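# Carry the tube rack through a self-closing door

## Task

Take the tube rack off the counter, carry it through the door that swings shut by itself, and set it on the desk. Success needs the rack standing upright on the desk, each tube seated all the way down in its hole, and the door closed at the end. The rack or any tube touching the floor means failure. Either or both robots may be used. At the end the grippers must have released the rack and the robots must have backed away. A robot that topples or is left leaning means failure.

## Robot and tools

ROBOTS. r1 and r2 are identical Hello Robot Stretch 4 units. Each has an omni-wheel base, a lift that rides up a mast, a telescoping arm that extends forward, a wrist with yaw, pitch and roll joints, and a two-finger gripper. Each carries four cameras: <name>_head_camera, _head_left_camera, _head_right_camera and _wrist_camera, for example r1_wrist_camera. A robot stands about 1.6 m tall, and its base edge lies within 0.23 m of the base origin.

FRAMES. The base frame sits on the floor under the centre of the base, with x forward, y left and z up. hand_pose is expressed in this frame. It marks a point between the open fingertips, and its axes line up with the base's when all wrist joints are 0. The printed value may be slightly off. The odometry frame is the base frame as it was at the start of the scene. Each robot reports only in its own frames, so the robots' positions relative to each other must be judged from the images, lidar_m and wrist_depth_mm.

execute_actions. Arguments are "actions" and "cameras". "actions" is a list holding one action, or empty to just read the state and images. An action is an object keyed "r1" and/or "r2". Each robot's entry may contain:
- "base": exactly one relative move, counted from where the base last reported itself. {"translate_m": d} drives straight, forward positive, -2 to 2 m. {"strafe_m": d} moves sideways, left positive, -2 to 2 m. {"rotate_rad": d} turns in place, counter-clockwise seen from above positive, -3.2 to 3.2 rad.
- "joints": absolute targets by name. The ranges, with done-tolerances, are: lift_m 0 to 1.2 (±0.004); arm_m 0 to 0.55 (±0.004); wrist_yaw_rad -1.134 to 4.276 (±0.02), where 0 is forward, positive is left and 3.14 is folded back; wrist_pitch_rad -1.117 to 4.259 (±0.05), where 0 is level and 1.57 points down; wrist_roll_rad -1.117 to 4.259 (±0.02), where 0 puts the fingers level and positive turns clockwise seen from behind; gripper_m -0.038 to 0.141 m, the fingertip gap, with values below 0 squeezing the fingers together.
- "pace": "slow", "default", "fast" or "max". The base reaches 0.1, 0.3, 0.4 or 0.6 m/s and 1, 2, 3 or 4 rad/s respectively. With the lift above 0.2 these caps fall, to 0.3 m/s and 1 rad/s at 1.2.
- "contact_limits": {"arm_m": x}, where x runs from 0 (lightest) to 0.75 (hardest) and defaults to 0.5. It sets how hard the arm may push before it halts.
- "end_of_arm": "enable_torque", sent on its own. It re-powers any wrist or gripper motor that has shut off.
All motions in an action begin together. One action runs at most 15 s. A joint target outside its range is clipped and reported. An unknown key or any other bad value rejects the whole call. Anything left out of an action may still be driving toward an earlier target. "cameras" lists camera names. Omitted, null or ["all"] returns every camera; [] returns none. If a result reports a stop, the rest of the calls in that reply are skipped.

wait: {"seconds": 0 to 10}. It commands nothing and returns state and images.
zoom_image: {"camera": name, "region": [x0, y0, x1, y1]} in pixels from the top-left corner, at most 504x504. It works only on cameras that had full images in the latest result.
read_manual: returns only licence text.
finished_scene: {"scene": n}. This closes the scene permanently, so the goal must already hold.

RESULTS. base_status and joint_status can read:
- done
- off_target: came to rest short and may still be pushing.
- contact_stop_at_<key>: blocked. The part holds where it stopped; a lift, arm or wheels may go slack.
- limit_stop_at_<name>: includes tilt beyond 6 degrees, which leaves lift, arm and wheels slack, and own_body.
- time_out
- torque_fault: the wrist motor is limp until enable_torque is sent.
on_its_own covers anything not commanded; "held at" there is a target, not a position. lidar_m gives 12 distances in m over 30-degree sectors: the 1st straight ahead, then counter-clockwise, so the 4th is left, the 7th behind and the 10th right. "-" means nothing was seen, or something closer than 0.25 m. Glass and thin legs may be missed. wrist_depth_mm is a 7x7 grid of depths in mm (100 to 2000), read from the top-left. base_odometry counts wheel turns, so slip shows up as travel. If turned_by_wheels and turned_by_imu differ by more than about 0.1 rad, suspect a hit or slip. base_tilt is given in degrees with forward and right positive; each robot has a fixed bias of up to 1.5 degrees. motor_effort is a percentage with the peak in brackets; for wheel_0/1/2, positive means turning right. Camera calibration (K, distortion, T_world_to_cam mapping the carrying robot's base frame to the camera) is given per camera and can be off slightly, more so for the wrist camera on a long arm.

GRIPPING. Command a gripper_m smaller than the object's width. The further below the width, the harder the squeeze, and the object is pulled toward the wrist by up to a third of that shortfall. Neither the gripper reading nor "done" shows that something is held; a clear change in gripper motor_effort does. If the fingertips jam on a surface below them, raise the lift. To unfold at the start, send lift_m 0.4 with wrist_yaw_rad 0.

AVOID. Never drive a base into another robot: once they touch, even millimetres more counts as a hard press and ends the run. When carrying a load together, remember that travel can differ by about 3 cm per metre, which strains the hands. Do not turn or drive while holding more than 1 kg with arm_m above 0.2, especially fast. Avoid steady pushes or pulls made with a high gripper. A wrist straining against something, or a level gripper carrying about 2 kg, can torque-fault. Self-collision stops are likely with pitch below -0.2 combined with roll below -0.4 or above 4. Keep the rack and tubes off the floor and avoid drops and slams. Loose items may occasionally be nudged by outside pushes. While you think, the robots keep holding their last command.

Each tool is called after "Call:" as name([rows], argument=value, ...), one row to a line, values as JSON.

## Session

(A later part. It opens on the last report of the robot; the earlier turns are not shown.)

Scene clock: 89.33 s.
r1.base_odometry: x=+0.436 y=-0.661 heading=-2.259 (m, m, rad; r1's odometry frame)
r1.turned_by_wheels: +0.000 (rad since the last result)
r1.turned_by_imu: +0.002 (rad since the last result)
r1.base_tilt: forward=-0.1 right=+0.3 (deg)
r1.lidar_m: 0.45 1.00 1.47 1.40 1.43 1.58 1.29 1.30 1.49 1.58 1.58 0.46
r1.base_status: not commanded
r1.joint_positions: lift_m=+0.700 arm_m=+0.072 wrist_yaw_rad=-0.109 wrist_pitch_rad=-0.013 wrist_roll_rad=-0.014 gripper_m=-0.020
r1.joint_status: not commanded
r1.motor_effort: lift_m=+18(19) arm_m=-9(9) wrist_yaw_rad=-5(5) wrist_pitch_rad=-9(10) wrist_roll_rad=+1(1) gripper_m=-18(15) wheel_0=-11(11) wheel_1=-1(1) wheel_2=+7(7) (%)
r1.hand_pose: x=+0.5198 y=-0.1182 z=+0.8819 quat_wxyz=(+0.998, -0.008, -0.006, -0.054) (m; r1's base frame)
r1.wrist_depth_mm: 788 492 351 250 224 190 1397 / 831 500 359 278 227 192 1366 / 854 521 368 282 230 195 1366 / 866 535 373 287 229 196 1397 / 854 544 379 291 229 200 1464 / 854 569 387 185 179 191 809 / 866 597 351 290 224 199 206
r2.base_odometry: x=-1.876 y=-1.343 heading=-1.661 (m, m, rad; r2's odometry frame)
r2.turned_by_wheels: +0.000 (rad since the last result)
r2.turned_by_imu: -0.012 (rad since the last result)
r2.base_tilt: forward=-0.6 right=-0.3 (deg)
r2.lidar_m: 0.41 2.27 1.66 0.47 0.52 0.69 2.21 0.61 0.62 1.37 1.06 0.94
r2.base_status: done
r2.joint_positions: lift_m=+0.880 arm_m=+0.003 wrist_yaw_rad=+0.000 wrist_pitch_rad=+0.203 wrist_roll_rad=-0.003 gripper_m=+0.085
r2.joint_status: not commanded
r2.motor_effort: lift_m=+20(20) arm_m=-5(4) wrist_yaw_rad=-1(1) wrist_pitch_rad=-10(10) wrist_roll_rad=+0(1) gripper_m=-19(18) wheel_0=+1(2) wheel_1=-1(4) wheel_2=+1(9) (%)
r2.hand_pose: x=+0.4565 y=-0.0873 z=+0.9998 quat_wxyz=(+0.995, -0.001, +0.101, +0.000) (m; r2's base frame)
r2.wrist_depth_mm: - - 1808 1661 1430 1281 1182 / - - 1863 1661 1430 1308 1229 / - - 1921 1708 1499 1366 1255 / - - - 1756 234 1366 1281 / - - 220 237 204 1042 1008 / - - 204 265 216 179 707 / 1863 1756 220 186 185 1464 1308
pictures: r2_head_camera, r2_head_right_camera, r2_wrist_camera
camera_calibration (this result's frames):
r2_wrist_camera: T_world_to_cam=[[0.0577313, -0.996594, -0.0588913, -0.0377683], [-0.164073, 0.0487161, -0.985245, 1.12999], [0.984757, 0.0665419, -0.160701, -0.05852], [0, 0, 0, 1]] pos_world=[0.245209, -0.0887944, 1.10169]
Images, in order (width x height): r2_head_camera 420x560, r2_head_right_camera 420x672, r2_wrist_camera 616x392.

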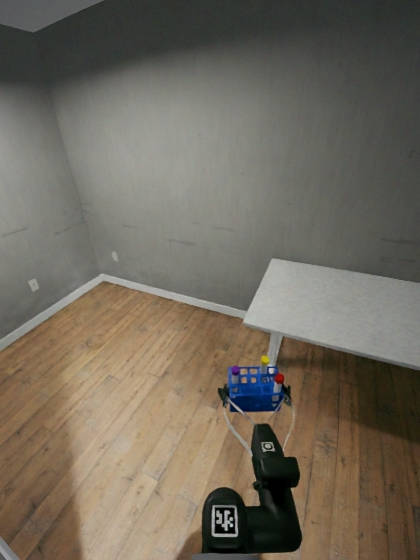

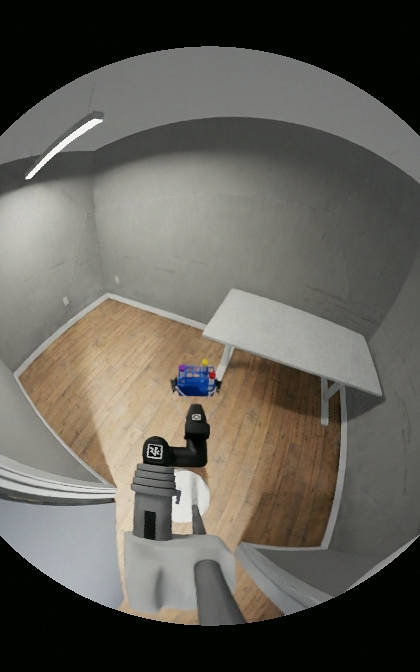

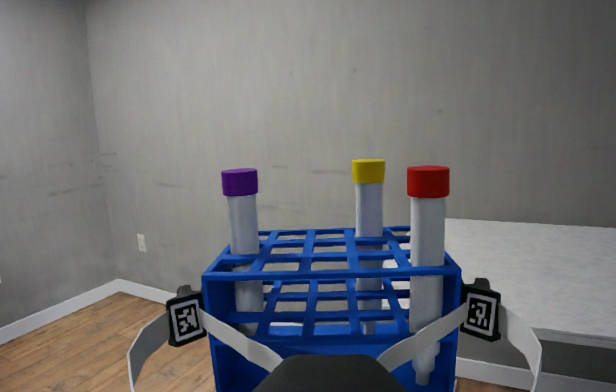

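Call:
execute_actions([
  {"r1":{"base":{"strafe_m":-0.09},"joints":{"arm_m":0.18,"wrist_yaw_rad":-0.17},"contact_limits":{"arm_m":0.75},"pace":"slow"},"r2":{"base":{"rotate_rad":-0.6},"joints":{"lift_m":0.76},"pace":"default"}},
], cameras=["r1_wrist_camera","r2_head_camera"])

Call:
execute_actions([
  {"r1":{"joints":{"gripper_m":0.12}},"r2":{"base":{"translate_m":0.45},"joints":{"arm_m":0.28},"pace":"fast"}},
], cameras=["r1_head_camera","r1_wrist_camera","r2_head_camera","r2_wrist_camera"])

Scene clock: 93.23 s.
r1.base_odometry: x=+0.366 y=-0.604 heading=-2.259 (m, m, rad; r1's odometry frame)
r1.turned_by_wheels: -0.001 (rad since the last result)
r1.turned_by_imu: +0.000 (rad since the last result)
r1.base_tilt: forward=+0.0 right=+0.4 (deg)
r1.lidar_m: 0.58 1.03 1.50 1.50 1.51 1.52 1.28 1.25 1.47 1.50 1.51 0.60
r1.base_status: done
r1.joint_positions: lift_m=+0.700 arm_m=+0.180 wrist_yaw_rad=-0.168 wrist_pitch_rad=-0.014 wrist_roll_rad=-0.014 gripper_m=-0.020
r1.joint_status: all done
r1.motor_effort: lift_m=+19(19) arm_m=-2(10) wrist_yaw_rad=-4(53) wrist_pitch_rad=-7(9) wrist_roll_rad=+0(1) gripper_m=-19(19) wheel_0=-9(9) wheel_1=-5(6) wheel_2=+6(14) (%)
r1.contact_limits: arm_m 0.75
r1.hand_pose: x=+0.6211 y=-0.1344 z=+0.8821 quat_wxyz=(+0.996, -0.008, -0.006, -0.084) (m; r1's base frame)
r1.wrist_depth_mm: 452 368 304 246 228 213 1255 / 462 370 309 263 229 211 1281 / 477 375 312 266 233 213 1336 / 484 379 315 267 231 211 1336 / 496 384 319 272 231 211 1366 / 496 392 322 185 180 204 1366 / 504 399 303 268 229 209 1336
r2.base_odometry: x=-1.876 y=-1.343 heading=-2.261 (m, m, rad; r2's odometry frame)
r2.turned_by_wheels: -0.600 (rad since the last result)
r2.turned_by_imu: -0.586 (rad since the last result)
r2.base_tilt: forward=-0.6 right=-0.3 (deg)
r2.lidar_m: 0.42 0.96 2.17 2.40 0.50 0.49 0.61 0.98 0.63 0.61 1.34 1.11
r2.base_status: done
r2.joint_positions: lift_m=+0.760 arm_m=+0.003 wrist_yaw_rad=+0.000 wrist_pitch_rad=+0.203 wrist_roll_rad=-0.003 gripper_m=+0.085
r2.joint_status: all done
r2.motor_effort: lift_m=+15(18) arm_m=-5(5) wrist_yaw_rad=+0(0) wrist_pitch_rad=-11(10) wrist_roll_rad=-1(1) gripper_m=-19(19) wheel_0=+2(5) wheel_1=-1(5) wheel_2=+0(7) (%)
r2.hand_pose: x=+0.4565 y=-0.0874 z=+0.8802 quat_wxyz=(+0.995, -0.001, +0.101, +0.000) (m; r2's base frame)
r2.wrist_depth_mm: 1366 1397 1430 1464 1499 1537 1499 / 1366 1430 1430 1499 1576 1618 1464 / 1430 1464 1499 1576 1576 1618 1499 / 1464 1499 1255 1336 235 1205 1160 / 1499 831 768 236 204 1756 1336 / 1537 1537 204 265 216 179 1464 / 1576 1537 221 186 185 1430 1397
pictures: r1_wrist_camera, r2_head_camera
camera_calibration (this result's frames):
r1_wrist_camera: T_world_to_cam=[[-0.110792, -0.987135, -0.115278, 0.0579207], [0.0292869, 0.112699, -0.993197, 0.928876], [0.993412, -0.113414, 0.016424, -0.421152], [0, 0, 0, 1]] pos_world=[0.39759, -0.0952727, 0.936152]
Images, in order (width x height): r1_wrist_camera 616x392, r2_head_camera 420x560.

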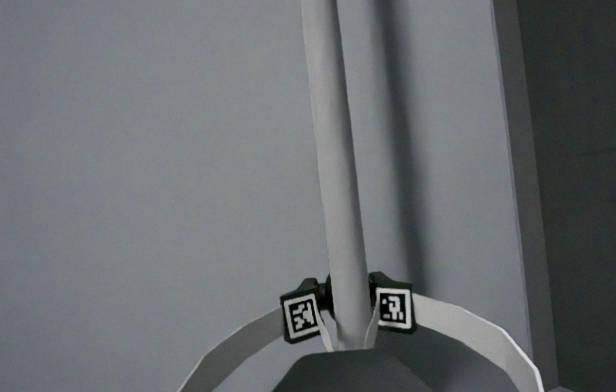

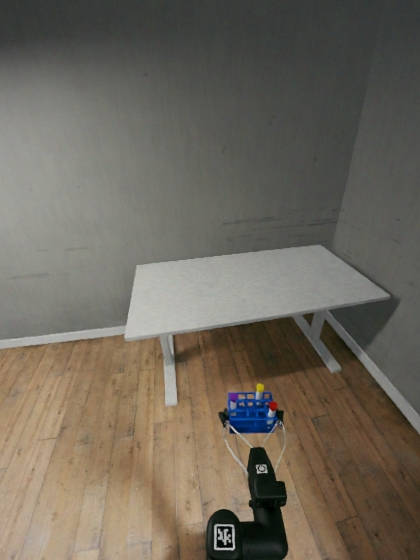

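Scene clock: 95.77 s.
r1.base_odometry: x=+0.366 y=-0.604 heading=-2.259 (m, m, rad; r1's odometry frame)
r1.turned_by_wheels: +0.001 (rad since the last result)
r1.turned_by_imu: +0.001 (rad since the last result)
r1.base_tilt: forward=-0.1 right=+0.3 (deg)
r1.lidar_m: 1.11 1.23 1.53 1.49 1.51 1.53 1.27 1.27 1.46 1.51 1.49 1.10
r1.base_status: not commanded
r1.joint_positions: lift_m=+0.700 arm_m=+0.181 wrist_yaw_rad=-0.170 wrist_pitch_rad=-0.013 wrist_roll_rad=-0.014 gripper_m=+0.120
r1.joint_status: all done
r1.motor_effort: lift_m=+19(19) arm_m=-3(3) wrist_yaw_rad=-2(42) wrist_pitch_rad=-7(7) wrist_roll_rad=-1(0) gripper_m=+1(15) wheel_0=-1(9) wheel_1=+0(5) wheel_2=+1(8) (%)
r1.hand_pose: x=+0.6210 y=-0.1348 z=+0.8820 quat_wxyz=(+0.996, -0.008, -0.006, -0.085) (m; r1's base frame)
r1.wrist_depth_mm: 750 750 750 759 759 1336 1281 / 741 741 759 759 759 1336 1308 / 741 750 741 759 759 1336 1308 / 750 741 759 741 750 1308 1336 / 732 741 750 759 750 1255 1366 / 732 741 216 741 759 195 1336 / 741 741 750 750 759 1229 1366
r2.base_odometry: x=-2.162 y=-1.690 heading=-2.261 (m, m, rad; r2's odometry frame)
r2.turned_by_wheels: +0.000 (rad since the last result)
r2.turned_by_imu: -0.003 (rad since the last result)
r2.base_tilt: forward=-0.6 right=-0.3 (deg)
r2.lidar_m: 0.52 0.54 0.63 2.49 1.22 0.86 0.88 0.87 0.84 1.25 0.99 0.61
r2.base_status: done
r2.joint_positions: lift_m=+0.760 arm_m=+0.279 wrist_yaw_rad=+0.000 wrist_pitch_rad=+0.203 wrist_roll_rad=-0.003 gripper_m=+0.085
r2.joint_status: all done
r2.motor_effort: lift_m=+15(16) arm_m=+5(5) wrist_yaw_rad=-1(0) wrist_pitch_rad=-10(10) wrist_roll_rad=-2(1) gripper_m=-17(20) wheel_0=+0(8) wheel_1=+1(5) wheel_2=+0(12) (%)
r2.hand_pose: x=+0.7327 y=-0.0874 z=+0.8802 quat_wxyz=(+0.995, -0.001, +0.101, +0.000) (m; r2's base frame)
r2.wrist_depth_mm: 741 759 788 809 820 854 878 / 759 778 809 831 831 878 891 / 778 798 831 842 866 878 917 / 798 842 831 878 236 917 946 / 798 831 683 236 204 707 683 / 559 549 203 264 216 179 477 / 436 410 220 186 185 384 368
pictures: r1_head_camera, r1_wrist_camera, r2_head_camera, r2_wrist_camera
camera_calibration (this result's frames):
r1_wrist_camera: T_world_to_cam=[[-0.112473, -0.986922, -0.115475, 0.0586981], [0.0294291, 0.112853, -0.993176, 0.928821], [0.993219, -0.115104, 0.0163513, -0.421127], [0, 0, 0, 1]] pos_world=[0.397539, -0.0953629, 0.936147]
r2_wrist_camera: T_world_to_cam=[[0.0576887, -0.996597, -0.0588837, -0.0607473], [-0.163966, 0.0487227, -0.985262, 1.05738], [0.984778, 0.0664935, -0.160597, -0.349826], [0, 0, 0, 1]] pos_world=[0.52138, -0.0887978, 0.982039]
Images, in order (width x height): r1_head_camera 420x560, r1_wrist_camera 616x392, r2_head_camera 420x560, r2_wrist_camera 616x392.

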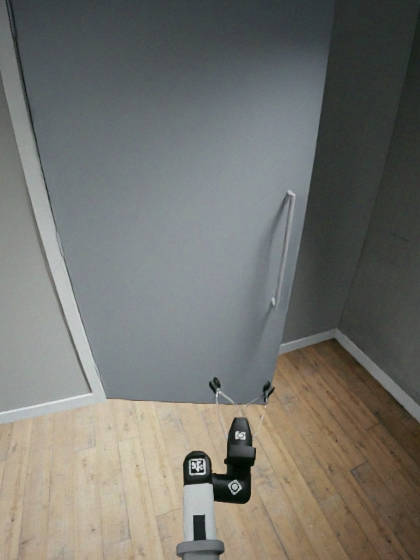

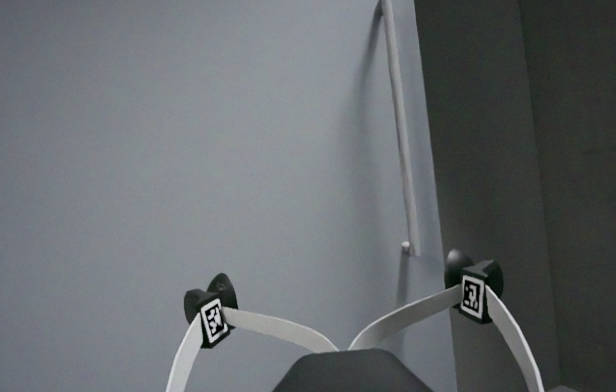

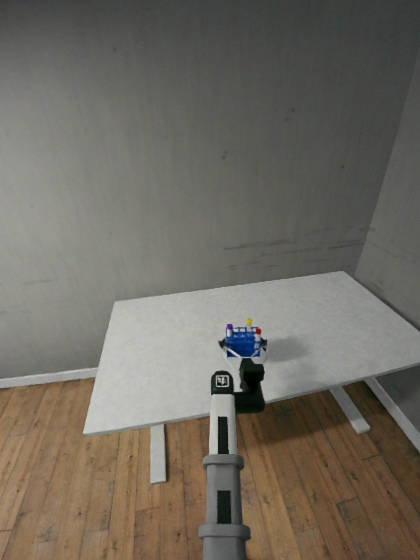

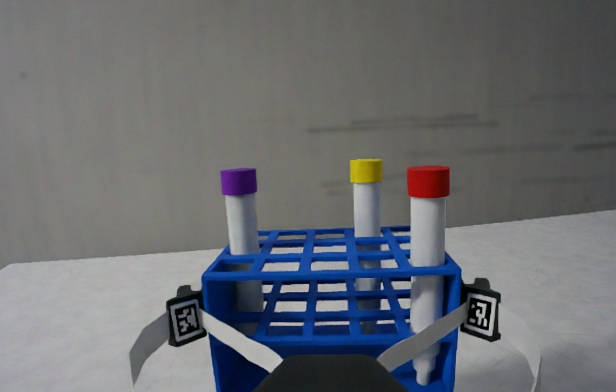

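Call:
execute_actions([
  {"r2":{"joints":{"lift_m":0.662},"pace":"default"}},
], cameras=["r1_head_camera","r2_wrist_camera"])

Scene clock: 97.60 s.
r1.base_odometry: x=+0.366 y=-0.604 heading=-2.259 (m, m, rad; r1's odometry frame)
r1.turned_by_wheels: +0.000 (rad since the last result)
r1.turned_by_imu: +0.000 (rad since the last result)
r1.base_tilt: forward=-0.1 right=+0.4 (deg)
r1.lidar_m: 1.27 1.27 1.49 1.49 1.52 1.51 1.27 1.25 1.46 1.50 1.50 1.38
r1.base_status: not commanded
r1.joint_positions: lift_m=+0.700 arm_m=+0.181 wrist_yaw_rad=-0.170 wrist_pitch_rad=-0.013 wrist_roll_rad=-0.014 gripper_m=+0.120
r1.joint_status: not commanded
r1.motor_effort: lift_m=+19(18) arm_m=-3(3) wrist_yaw_rad=+0(1) wrist_pitch_rad=-7(8) wrist_roll_rad=+0(0) gripper_m=+0(0) wheel_0=-1(1) wheel_1=+0(0) wheel_2=+1(1) (%)
r1.hand_pose: x=+0.6210 y=-0.1348 z=+0.8820 quat_wxyz=(+0.996, -0.008, -0.006, -0.085) (m; r1's base frame)
r1.wrist_depth_mm: 809 854 931 991 1205 1308 1255 / 820 854 931 991 1160 1308 1281 / 798 842 917 976 1182 1308 1281 / 798 854 917 991 1160 1281 1308 / 788 854 917 960 1160 1255 1336 / 788 842 216 960 1025 195 1336 / 788 831 891 946 1182 1281 1366
r2.base_odometry: x=-2.162 y=-1.690 heading=-2.261 (m, m, rad; r2's odometry frame)
r2.turned_by_wheels: +0.000 (rad since the last result)
r2.turned_by_imu: +0.001 (rad since the last result)
r2.base_tilt: forward=-0.5 right=-0.3 (deg)
r2.lidar_m: 0.52 0.54 0.64 2.48 1.22 0.85 0.77 0.78 0.84 1.26 1.00 0.59
r2.base_status: not commanded
r2.joint_positions: lift_m=+0.662 arm_m=+0.279 wrist_yaw_rad=+0.000 wrist_pitch_rad=+0.203 wrist_roll_rad=-0.003 gripper_m=+0.085
r2.joint_status: all done
r2.motor_effort: lift_m=+15(17) arm_m=+4(4) wrist_yaw_rad=-2(1) wrist_pitch_rad=-10(10) wrist_roll_rad=-3(0) gripper_m=-17(18) wheel_0=-1(0) wheel_1=+1(1) wheel_2=+0(0) (%)
r2.hand_pose: x=+0.7327 y=-0.0874 z=+0.7822 quat_wxyz=(+0.995, -0.001, +0.101, +0.000) (m; r2's base frame)
r2.wrist_depth_mm: 750 759 778 798 820 842 866 / 759 768 798 820 831 878 891 / 768 798 820 842 866 904 904 / 798 820 750 854 233 723 715 / 521 508 220 236 203 439 424 / 343 342 205 266 216 179 300 / 268 255 220 186 185 236 229
pictures: r1_head_camera, r2_wrist_camera
camera_calibration (this result's frames):
r2_wrist_camera: T_world_to_cam=[[0.0576887, -0.996597, -0.0588838, -0.0665154], [-0.163966, 0.0487228, -0.985262, 0.960868], [0.984778, 0.0664934, -0.160597, -0.36556], [0, 0, 0, 1]] pos_world=[0.521383, -0.0887979, 0.884082]
Images, in order (width x height): r1_head_camera 420x560, r2_wrist_camera 616x392.

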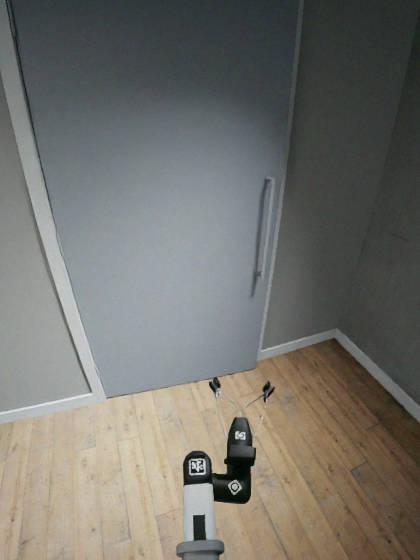

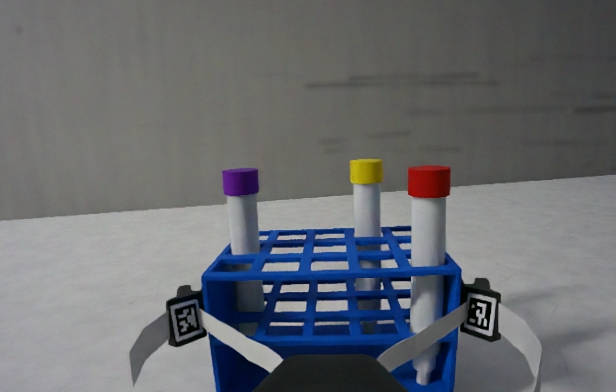

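Call:
execute_actions([
  {"r2":{"joints":{"lift_m":0.651},"pace":"default"}},
], cameras=[])

Call:
execute_actions([
  {"r2":{"joints":{"gripper_m":0.141}}},
], cameras=["r2_wrist_camera"])

Scene clock: 98.53 s.
r1.base_odometry: x=+0.366 y=-0.604 heading=-2.259 (m, m, rad; r1's odometry frame)
r1.turned_by_wheels: +0.000 (rad since the last result)
r1.turned_by_imu: +0.000 (rad since the last result)
r1.base_tilt: forward=-0.1 right=+0.3 (deg)
r1.lidar_m: 1.28 1.29 1.50 1.52 1.51 1.54 1.28 1.27 1.49 1.50 1.51 1.50
r1.base_status: not commanded
r1.joint_positions: lift_m=+0.700 arm_m=+0.181 wrist_yaw_rad=-0.170 wrist_pitch_rad=-0.013 wrist_roll_rad=-0.014 gripper_m=+0.120
r1.joint_status: not commanded
r1.motor_effort: lift_m=+19(19) arm_m=-3(3) wrist_yaw_rad=-1(2) wrist_pitch_rad=-7(8) wrist_roll_rad=+0(1) gripper_m=-3(0) wheel_0=-1(1) wheel_1=+0(0) wheel_2=+1(1) (%)
r1.hand_pose: x=+0.6210 y=-0.1348 z=+0.8820 quat_wxyz=(+0.996, -0.008, -0.006, -0.085) (m; r1's base frame)
r1.wrist_depth_mm: 820 891 976 1060 1205 1308 1281 / 820 878 976 1060 1160 1336 1281 / 820 878 946 1025 1182 1308 1336 / 820 878 931 1042 1160 1308 1336 / 809 866 946 1042 1160 1255 1336 / 788 866 216 1025 1098 196 1366 / 798 854 931 991 1160 1205 1366
r2.base_odometry: x=-2.162 y=-1.690 heading=-2.261 (m, m, rad; r2's odometry frame)
r2.turned_by_wheels: +0.000 (rad since the last result)
r2.turned_by_imu: +0.000 (rad since the last result)
r2.base_tilt: forward=-0.6 right=-0.3 (deg)
r2.lidar_m: 0.51 0.52 0.64 2.50 1.23 0.84 0.75 0.73 0.82 1.25 0.99 0.60
r2.base_status: not commanded
r2.joint_positions: lift_m=+0.651 arm_m=+0.279 wrist_yaw_rad=+0.000 wrist_pitch_rad=+0.203 wrist_roll_rad=-0.003 gripper_m=+0.085
r2.joint_status: all done
r2.motor_effort: lift_m=+15(15) arm_m=+4(4) wrist_yaw_rad=-2(1) wrist_pitch_rad=-10(10) wrist_roll_rad=-1(0) gripper_m=-15(18) wheel_0=+0(0) wheel_1=+1(1) wheel_2=+0(0) (%)
r2.hand_pose: x=+0.7327 y=-0.0874 z=+0.7712 quat_wxyz=(+0.995, -0.001, +0.101, +0.000) (m; r2's base frame)
r2.wrist_depth_mm: 741 750 788 809 820 854 866 / 768 778 798 809 842 866 891 / 788 798 820 842 866 891 917 / 788 809 699 768 234 683 668 / 480 473 394 236 204 410 397 / 320 319 205 265 216 179 281 / 251 237 220 186 186 220 -
pictures: none
No camera images: the call's "cameras" was empty. Leave "cameras" out to get every camera's image.

Scene clock: 100.13 s.
r1.base_odometry: x=+0.366 y=-0.604 heading=-2.259 (m, m, rad; r1's odometry frame)
r1.turned_by_wheels: +0.000 (rad since the last result)
r1.turned_by_imu: +0.000 (rad since the last result)
r1.base_tilt: forward=+0.0 right=+0.3 (deg)
r1.lidar_m: 1.30 1.28 1.48 1.51 1.51 1.52 1.26 1.27 1.48 1.50 1.51 1.52
r1.base_status: not commanded
r1.joint_positions: lift_m=+0.700 arm_m=+0.181 wrist_yaw_rad=-0.170 wrist_pitch_rad=-0.013 wrist_roll_rad=-0.014 gripper_m=+0.120
r1.joint_status: not commanded
r1.motor_effort: lift_m=+18(19) arm_m=-3(3) wrist_yaw_rad=+0(2) wrist_pitch_rad=-8(7) wrist_roll_rad=-1(1) gripper_m=-1(1) wheel_0=-1(1) wheel_1=+0(0) wheel_2=+1(0) (%)
r1.hand_pose: x=+0.6210 y=-0.1348 z=+0.8820 quat_wxyz=(+0.996, -0.008, -0.006, -0.085) (m; r1's base frame)
r1.wrist_depth_mm: 820 878 960 1060 1205 1336 1281 / 820 891 960 1060 1205 1308 1255 / 820 878 960 1060 1160 1281 1308 / 809 878 946 1042 1160 1308 1308 / 798 878 946 1042 1118 1255 1336 / 798 866 216 1025 1138 195 1336 / 798 854 931 976 1138 1255 1366
r2.base_odometry: x=-2.162 y=-1.690 heading=-2.261 (m, m, rad; r2's odometry frame)
r2.turned_by_wheels: +0.000 (rad since the last result)
r2.turned_by_imu: +0.001 (rad since the last result)
r2.base_tilt: forward=-0.5 right=-0.3 (deg)
r2.lidar_m: 0.51 0.51 0.65 2.48 1.22 0.83 0.74 0.74 0.83 1.25 0.99 0.61
r2.base_status: not commanded
r2.joint_positions: lift_m=+0.651 arm_m=+0.279 wrist_yaw_rad=+0.000 wrist_pitch_rad=+0.203 wrist_roll_rad=-0.003 gripper_m=+0.141
r2.joint_status: all done
r2.motor_effort: lift_m=+15(15) arm_m=+4(4) wrist_yaw_rad=+0(2) wrist_pitch_rad=-9(10) wrist_roll_rad=-2(0) gripper_m=+1(18) wheel_0=+0(0) wheel_1=+1(1) wheel_2=+0(0) (%)
r2.hand_pose: x=+0.7327 y=-0.0874 z=+0.7713 quat_wxyz=(+0.995, -0.001, +0.101, +0.000) (m; r2's base frame)
r2.wrist_depth_mm: 732 750 778 809 831 842 866 / 759 778 798 820 854 878 891 / 768 809 820 854 866 891 917 / 788 809 647 798 244 707 668 / 488 473 397 243 203 413 399 / 320 301 206 247 202 193 282 / 252 239 233 146 215 220 -
pictures: r2_wrist_camera
camera_calibration (this result's frames):
r2_wrist_camera: T_world_to_cam=[[0.0577129, -0.996597, -0.0588599, -0.0671945], [-0.163555, 0.048723, -0.98533, 0.949893], [0.984845, 0.0664931, -0.160187, -0.367701], [0, 0, 0, 1]] pos_world=[0.521366, -0.0887979, 0.873103]
Images, in order (width x height): r2_wrist_camera 616x392.

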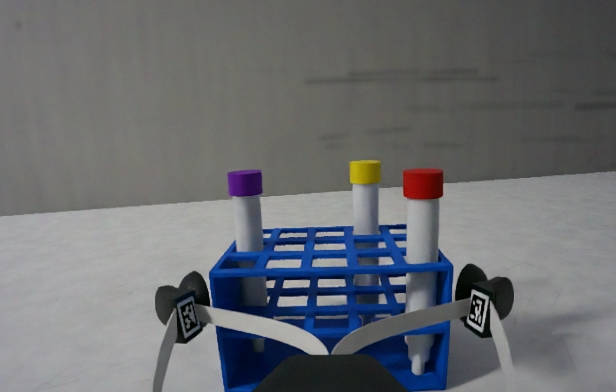

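Call:
execute_actions([
  {"r2":{"base":{"translate_m":-0.15},"joints":{"arm_m":0.004},"pace":"fast"}},
], cameras=["r1_head_camera","r2_wrist_camera","r2_head_camera"])

Call:
zoom_image(camera="r2_wrist_camera", region=[260, 110, 400, 250])

Scene clock: 102.20 s.
r1.base_odometry: x=+0.366 y=-0.604 heading=-2.259 (m, m, rad; r1's odometry frame)
r1.turned_by_wheels: +0.000 (rad since the last result)
r1.turned_by_imu: +0.001 (rad since the last result)
r1.base_tilt: forward=-0.1 right=+0.4 (deg)
r1.lidar_m: 1.29 1.30 1.53 1.50 1.51 1.53 1.28 1.26 1.47 1.52 1.50 1.51
r1.base_status: not commanded
r1.joint_positions: lift_m=+0.700 arm_m=+0.181 wrist_yaw_rad=-0.170 wrist_pitch_rad=-0.013 wrist_roll_rad=-0.014 gripper_m=+0.120
r1.joint_status: not commanded
r1.motor_effort: lift_m=+19(19) arm_m=-3(3) wrist_yaw_rad=-1(2) wrist_pitch_rad=-8(7) wrist_roll_rad=-1(1) gripper_m=+0(0) wheel_0=-1(1) wheel_1=+0(0) wheel_2=+1(1) (%)
r1.hand_pose: x=+0.6210 y=-0.1348 z=+0.8820 quat_wxyz=(+0.996, -0.008, -0.006, -0.085) (m; r1's base frame)
r1.wrist_depth_mm: 831 891 976 1078 1205 1308 1255 / 809 878 960 1042 1182 1281 1255 / 809 878 960 1042 1160 1308 1308 / 820 878 960 1042 1138 1308 1336 / 798 866 960 1042 1138 1281 1336 / 798 866 217 1025 1118 196 1336 / 798 866 946 976 1160 1255 1366
r2.base_odometry: x=-2.067 y=-1.575 heading=-2.261 (m, m, rad; r2's odometry frame)
r2.turned_by_wheels: +0.000 (rad since the last result)
r2.turned_by_imu: +0.002 (rad since the last result)
r2.base_tilt: forward=-0.6 right=-0.3 (deg)
r2.lidar_m: 0.66 0.67 1.80 2.46 0.93 0.68 0.59 0.60 0.72 1.24 1.28 0.75
r2.base_status: done
r2.joint_positions: lift_m=+0.651 arm_m=+0.005 wrist_yaw_rad=+0.000 wrist_pitch_rad=+0.202 wrist_roll_rad=-0.003 gripper_m=+0.141
r2.joint_status: all done
r2.motor_effort: lift_m=+15(15) arm_m=-5(6) wrist_yaw_rad=+0(0) wrist_pitch_rad=-8(9) wrist_roll_rad=+0(1) gripper_m=+1(1) wheel_0=-1(8) wheel_1=+1(7) wheel_2=+0(8) (%)
r2.hand_pose: x=+0.4584 y=-0.0875 z=+0.7715 quat_wxyz=(+0.995, -0.001, +0.101, +0.000) (m; r2's base frame)
r2.wrist_depth_mm: 1118 1138 1160 1182 1229 1281 1308 / 1098 1160 1182 1229 1281 1308 1336 / 1160 1182 1229 1255 1308 1308 1366 / 1205 917 866 699 683 715 683 / 496 480 517 508 535 1397 1464 / 1255 831 220 1336 1397 196 1464 / 1281 866 1366 146 1336 1308 1182
pictures: r1_head_camera, r2_head_camera, r2_wrist_camera
camera_calibration (this result's frames):
r2_wrist_camera: T_world_to_cam=[[0.057286, -0.996623, -0.0588353, -0.0513075], [-0.163111, 0.0487971, -0.9854, 0.905005], [0.984943, 0.0660463, -0.159765, -0.0978963], [0, 0, 0, 1]] pos_world=[0.246978, -0.0888302, 0.873133]
Images, in order (width x height): r1_head_camera 420x560, r2_head_camera 420x560, r2_wrist_camera 616x392.

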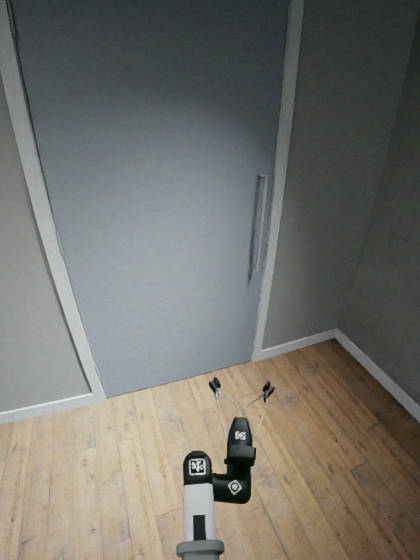

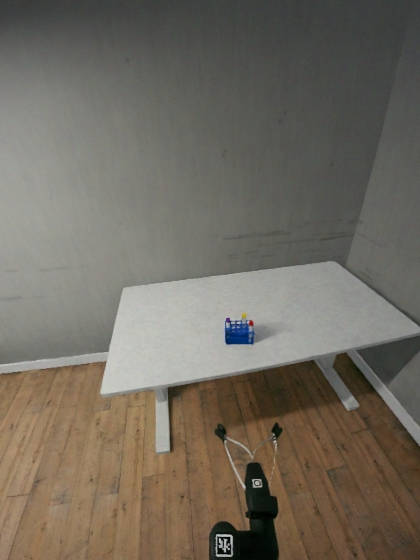

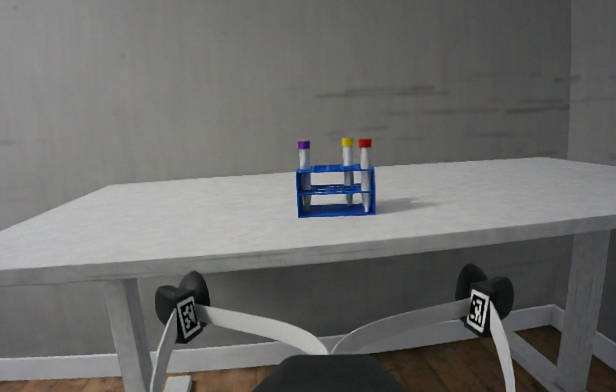

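Region (260, 110, 400, 250) of r2_wrist_camera's 616x392 image, scaled by 3.600.

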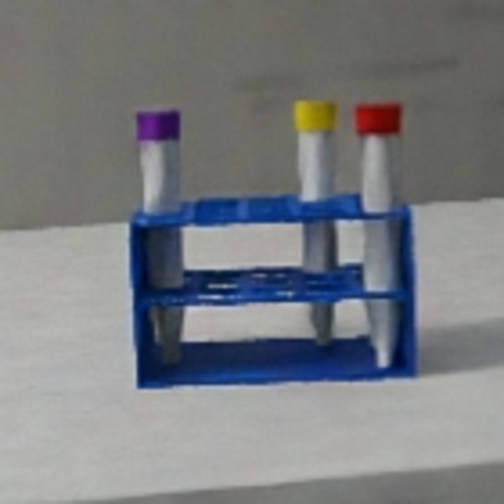

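All tubes are seated and the door is shut.

Call:
finished_scene(scene=1)

The scene is finished: the task was done.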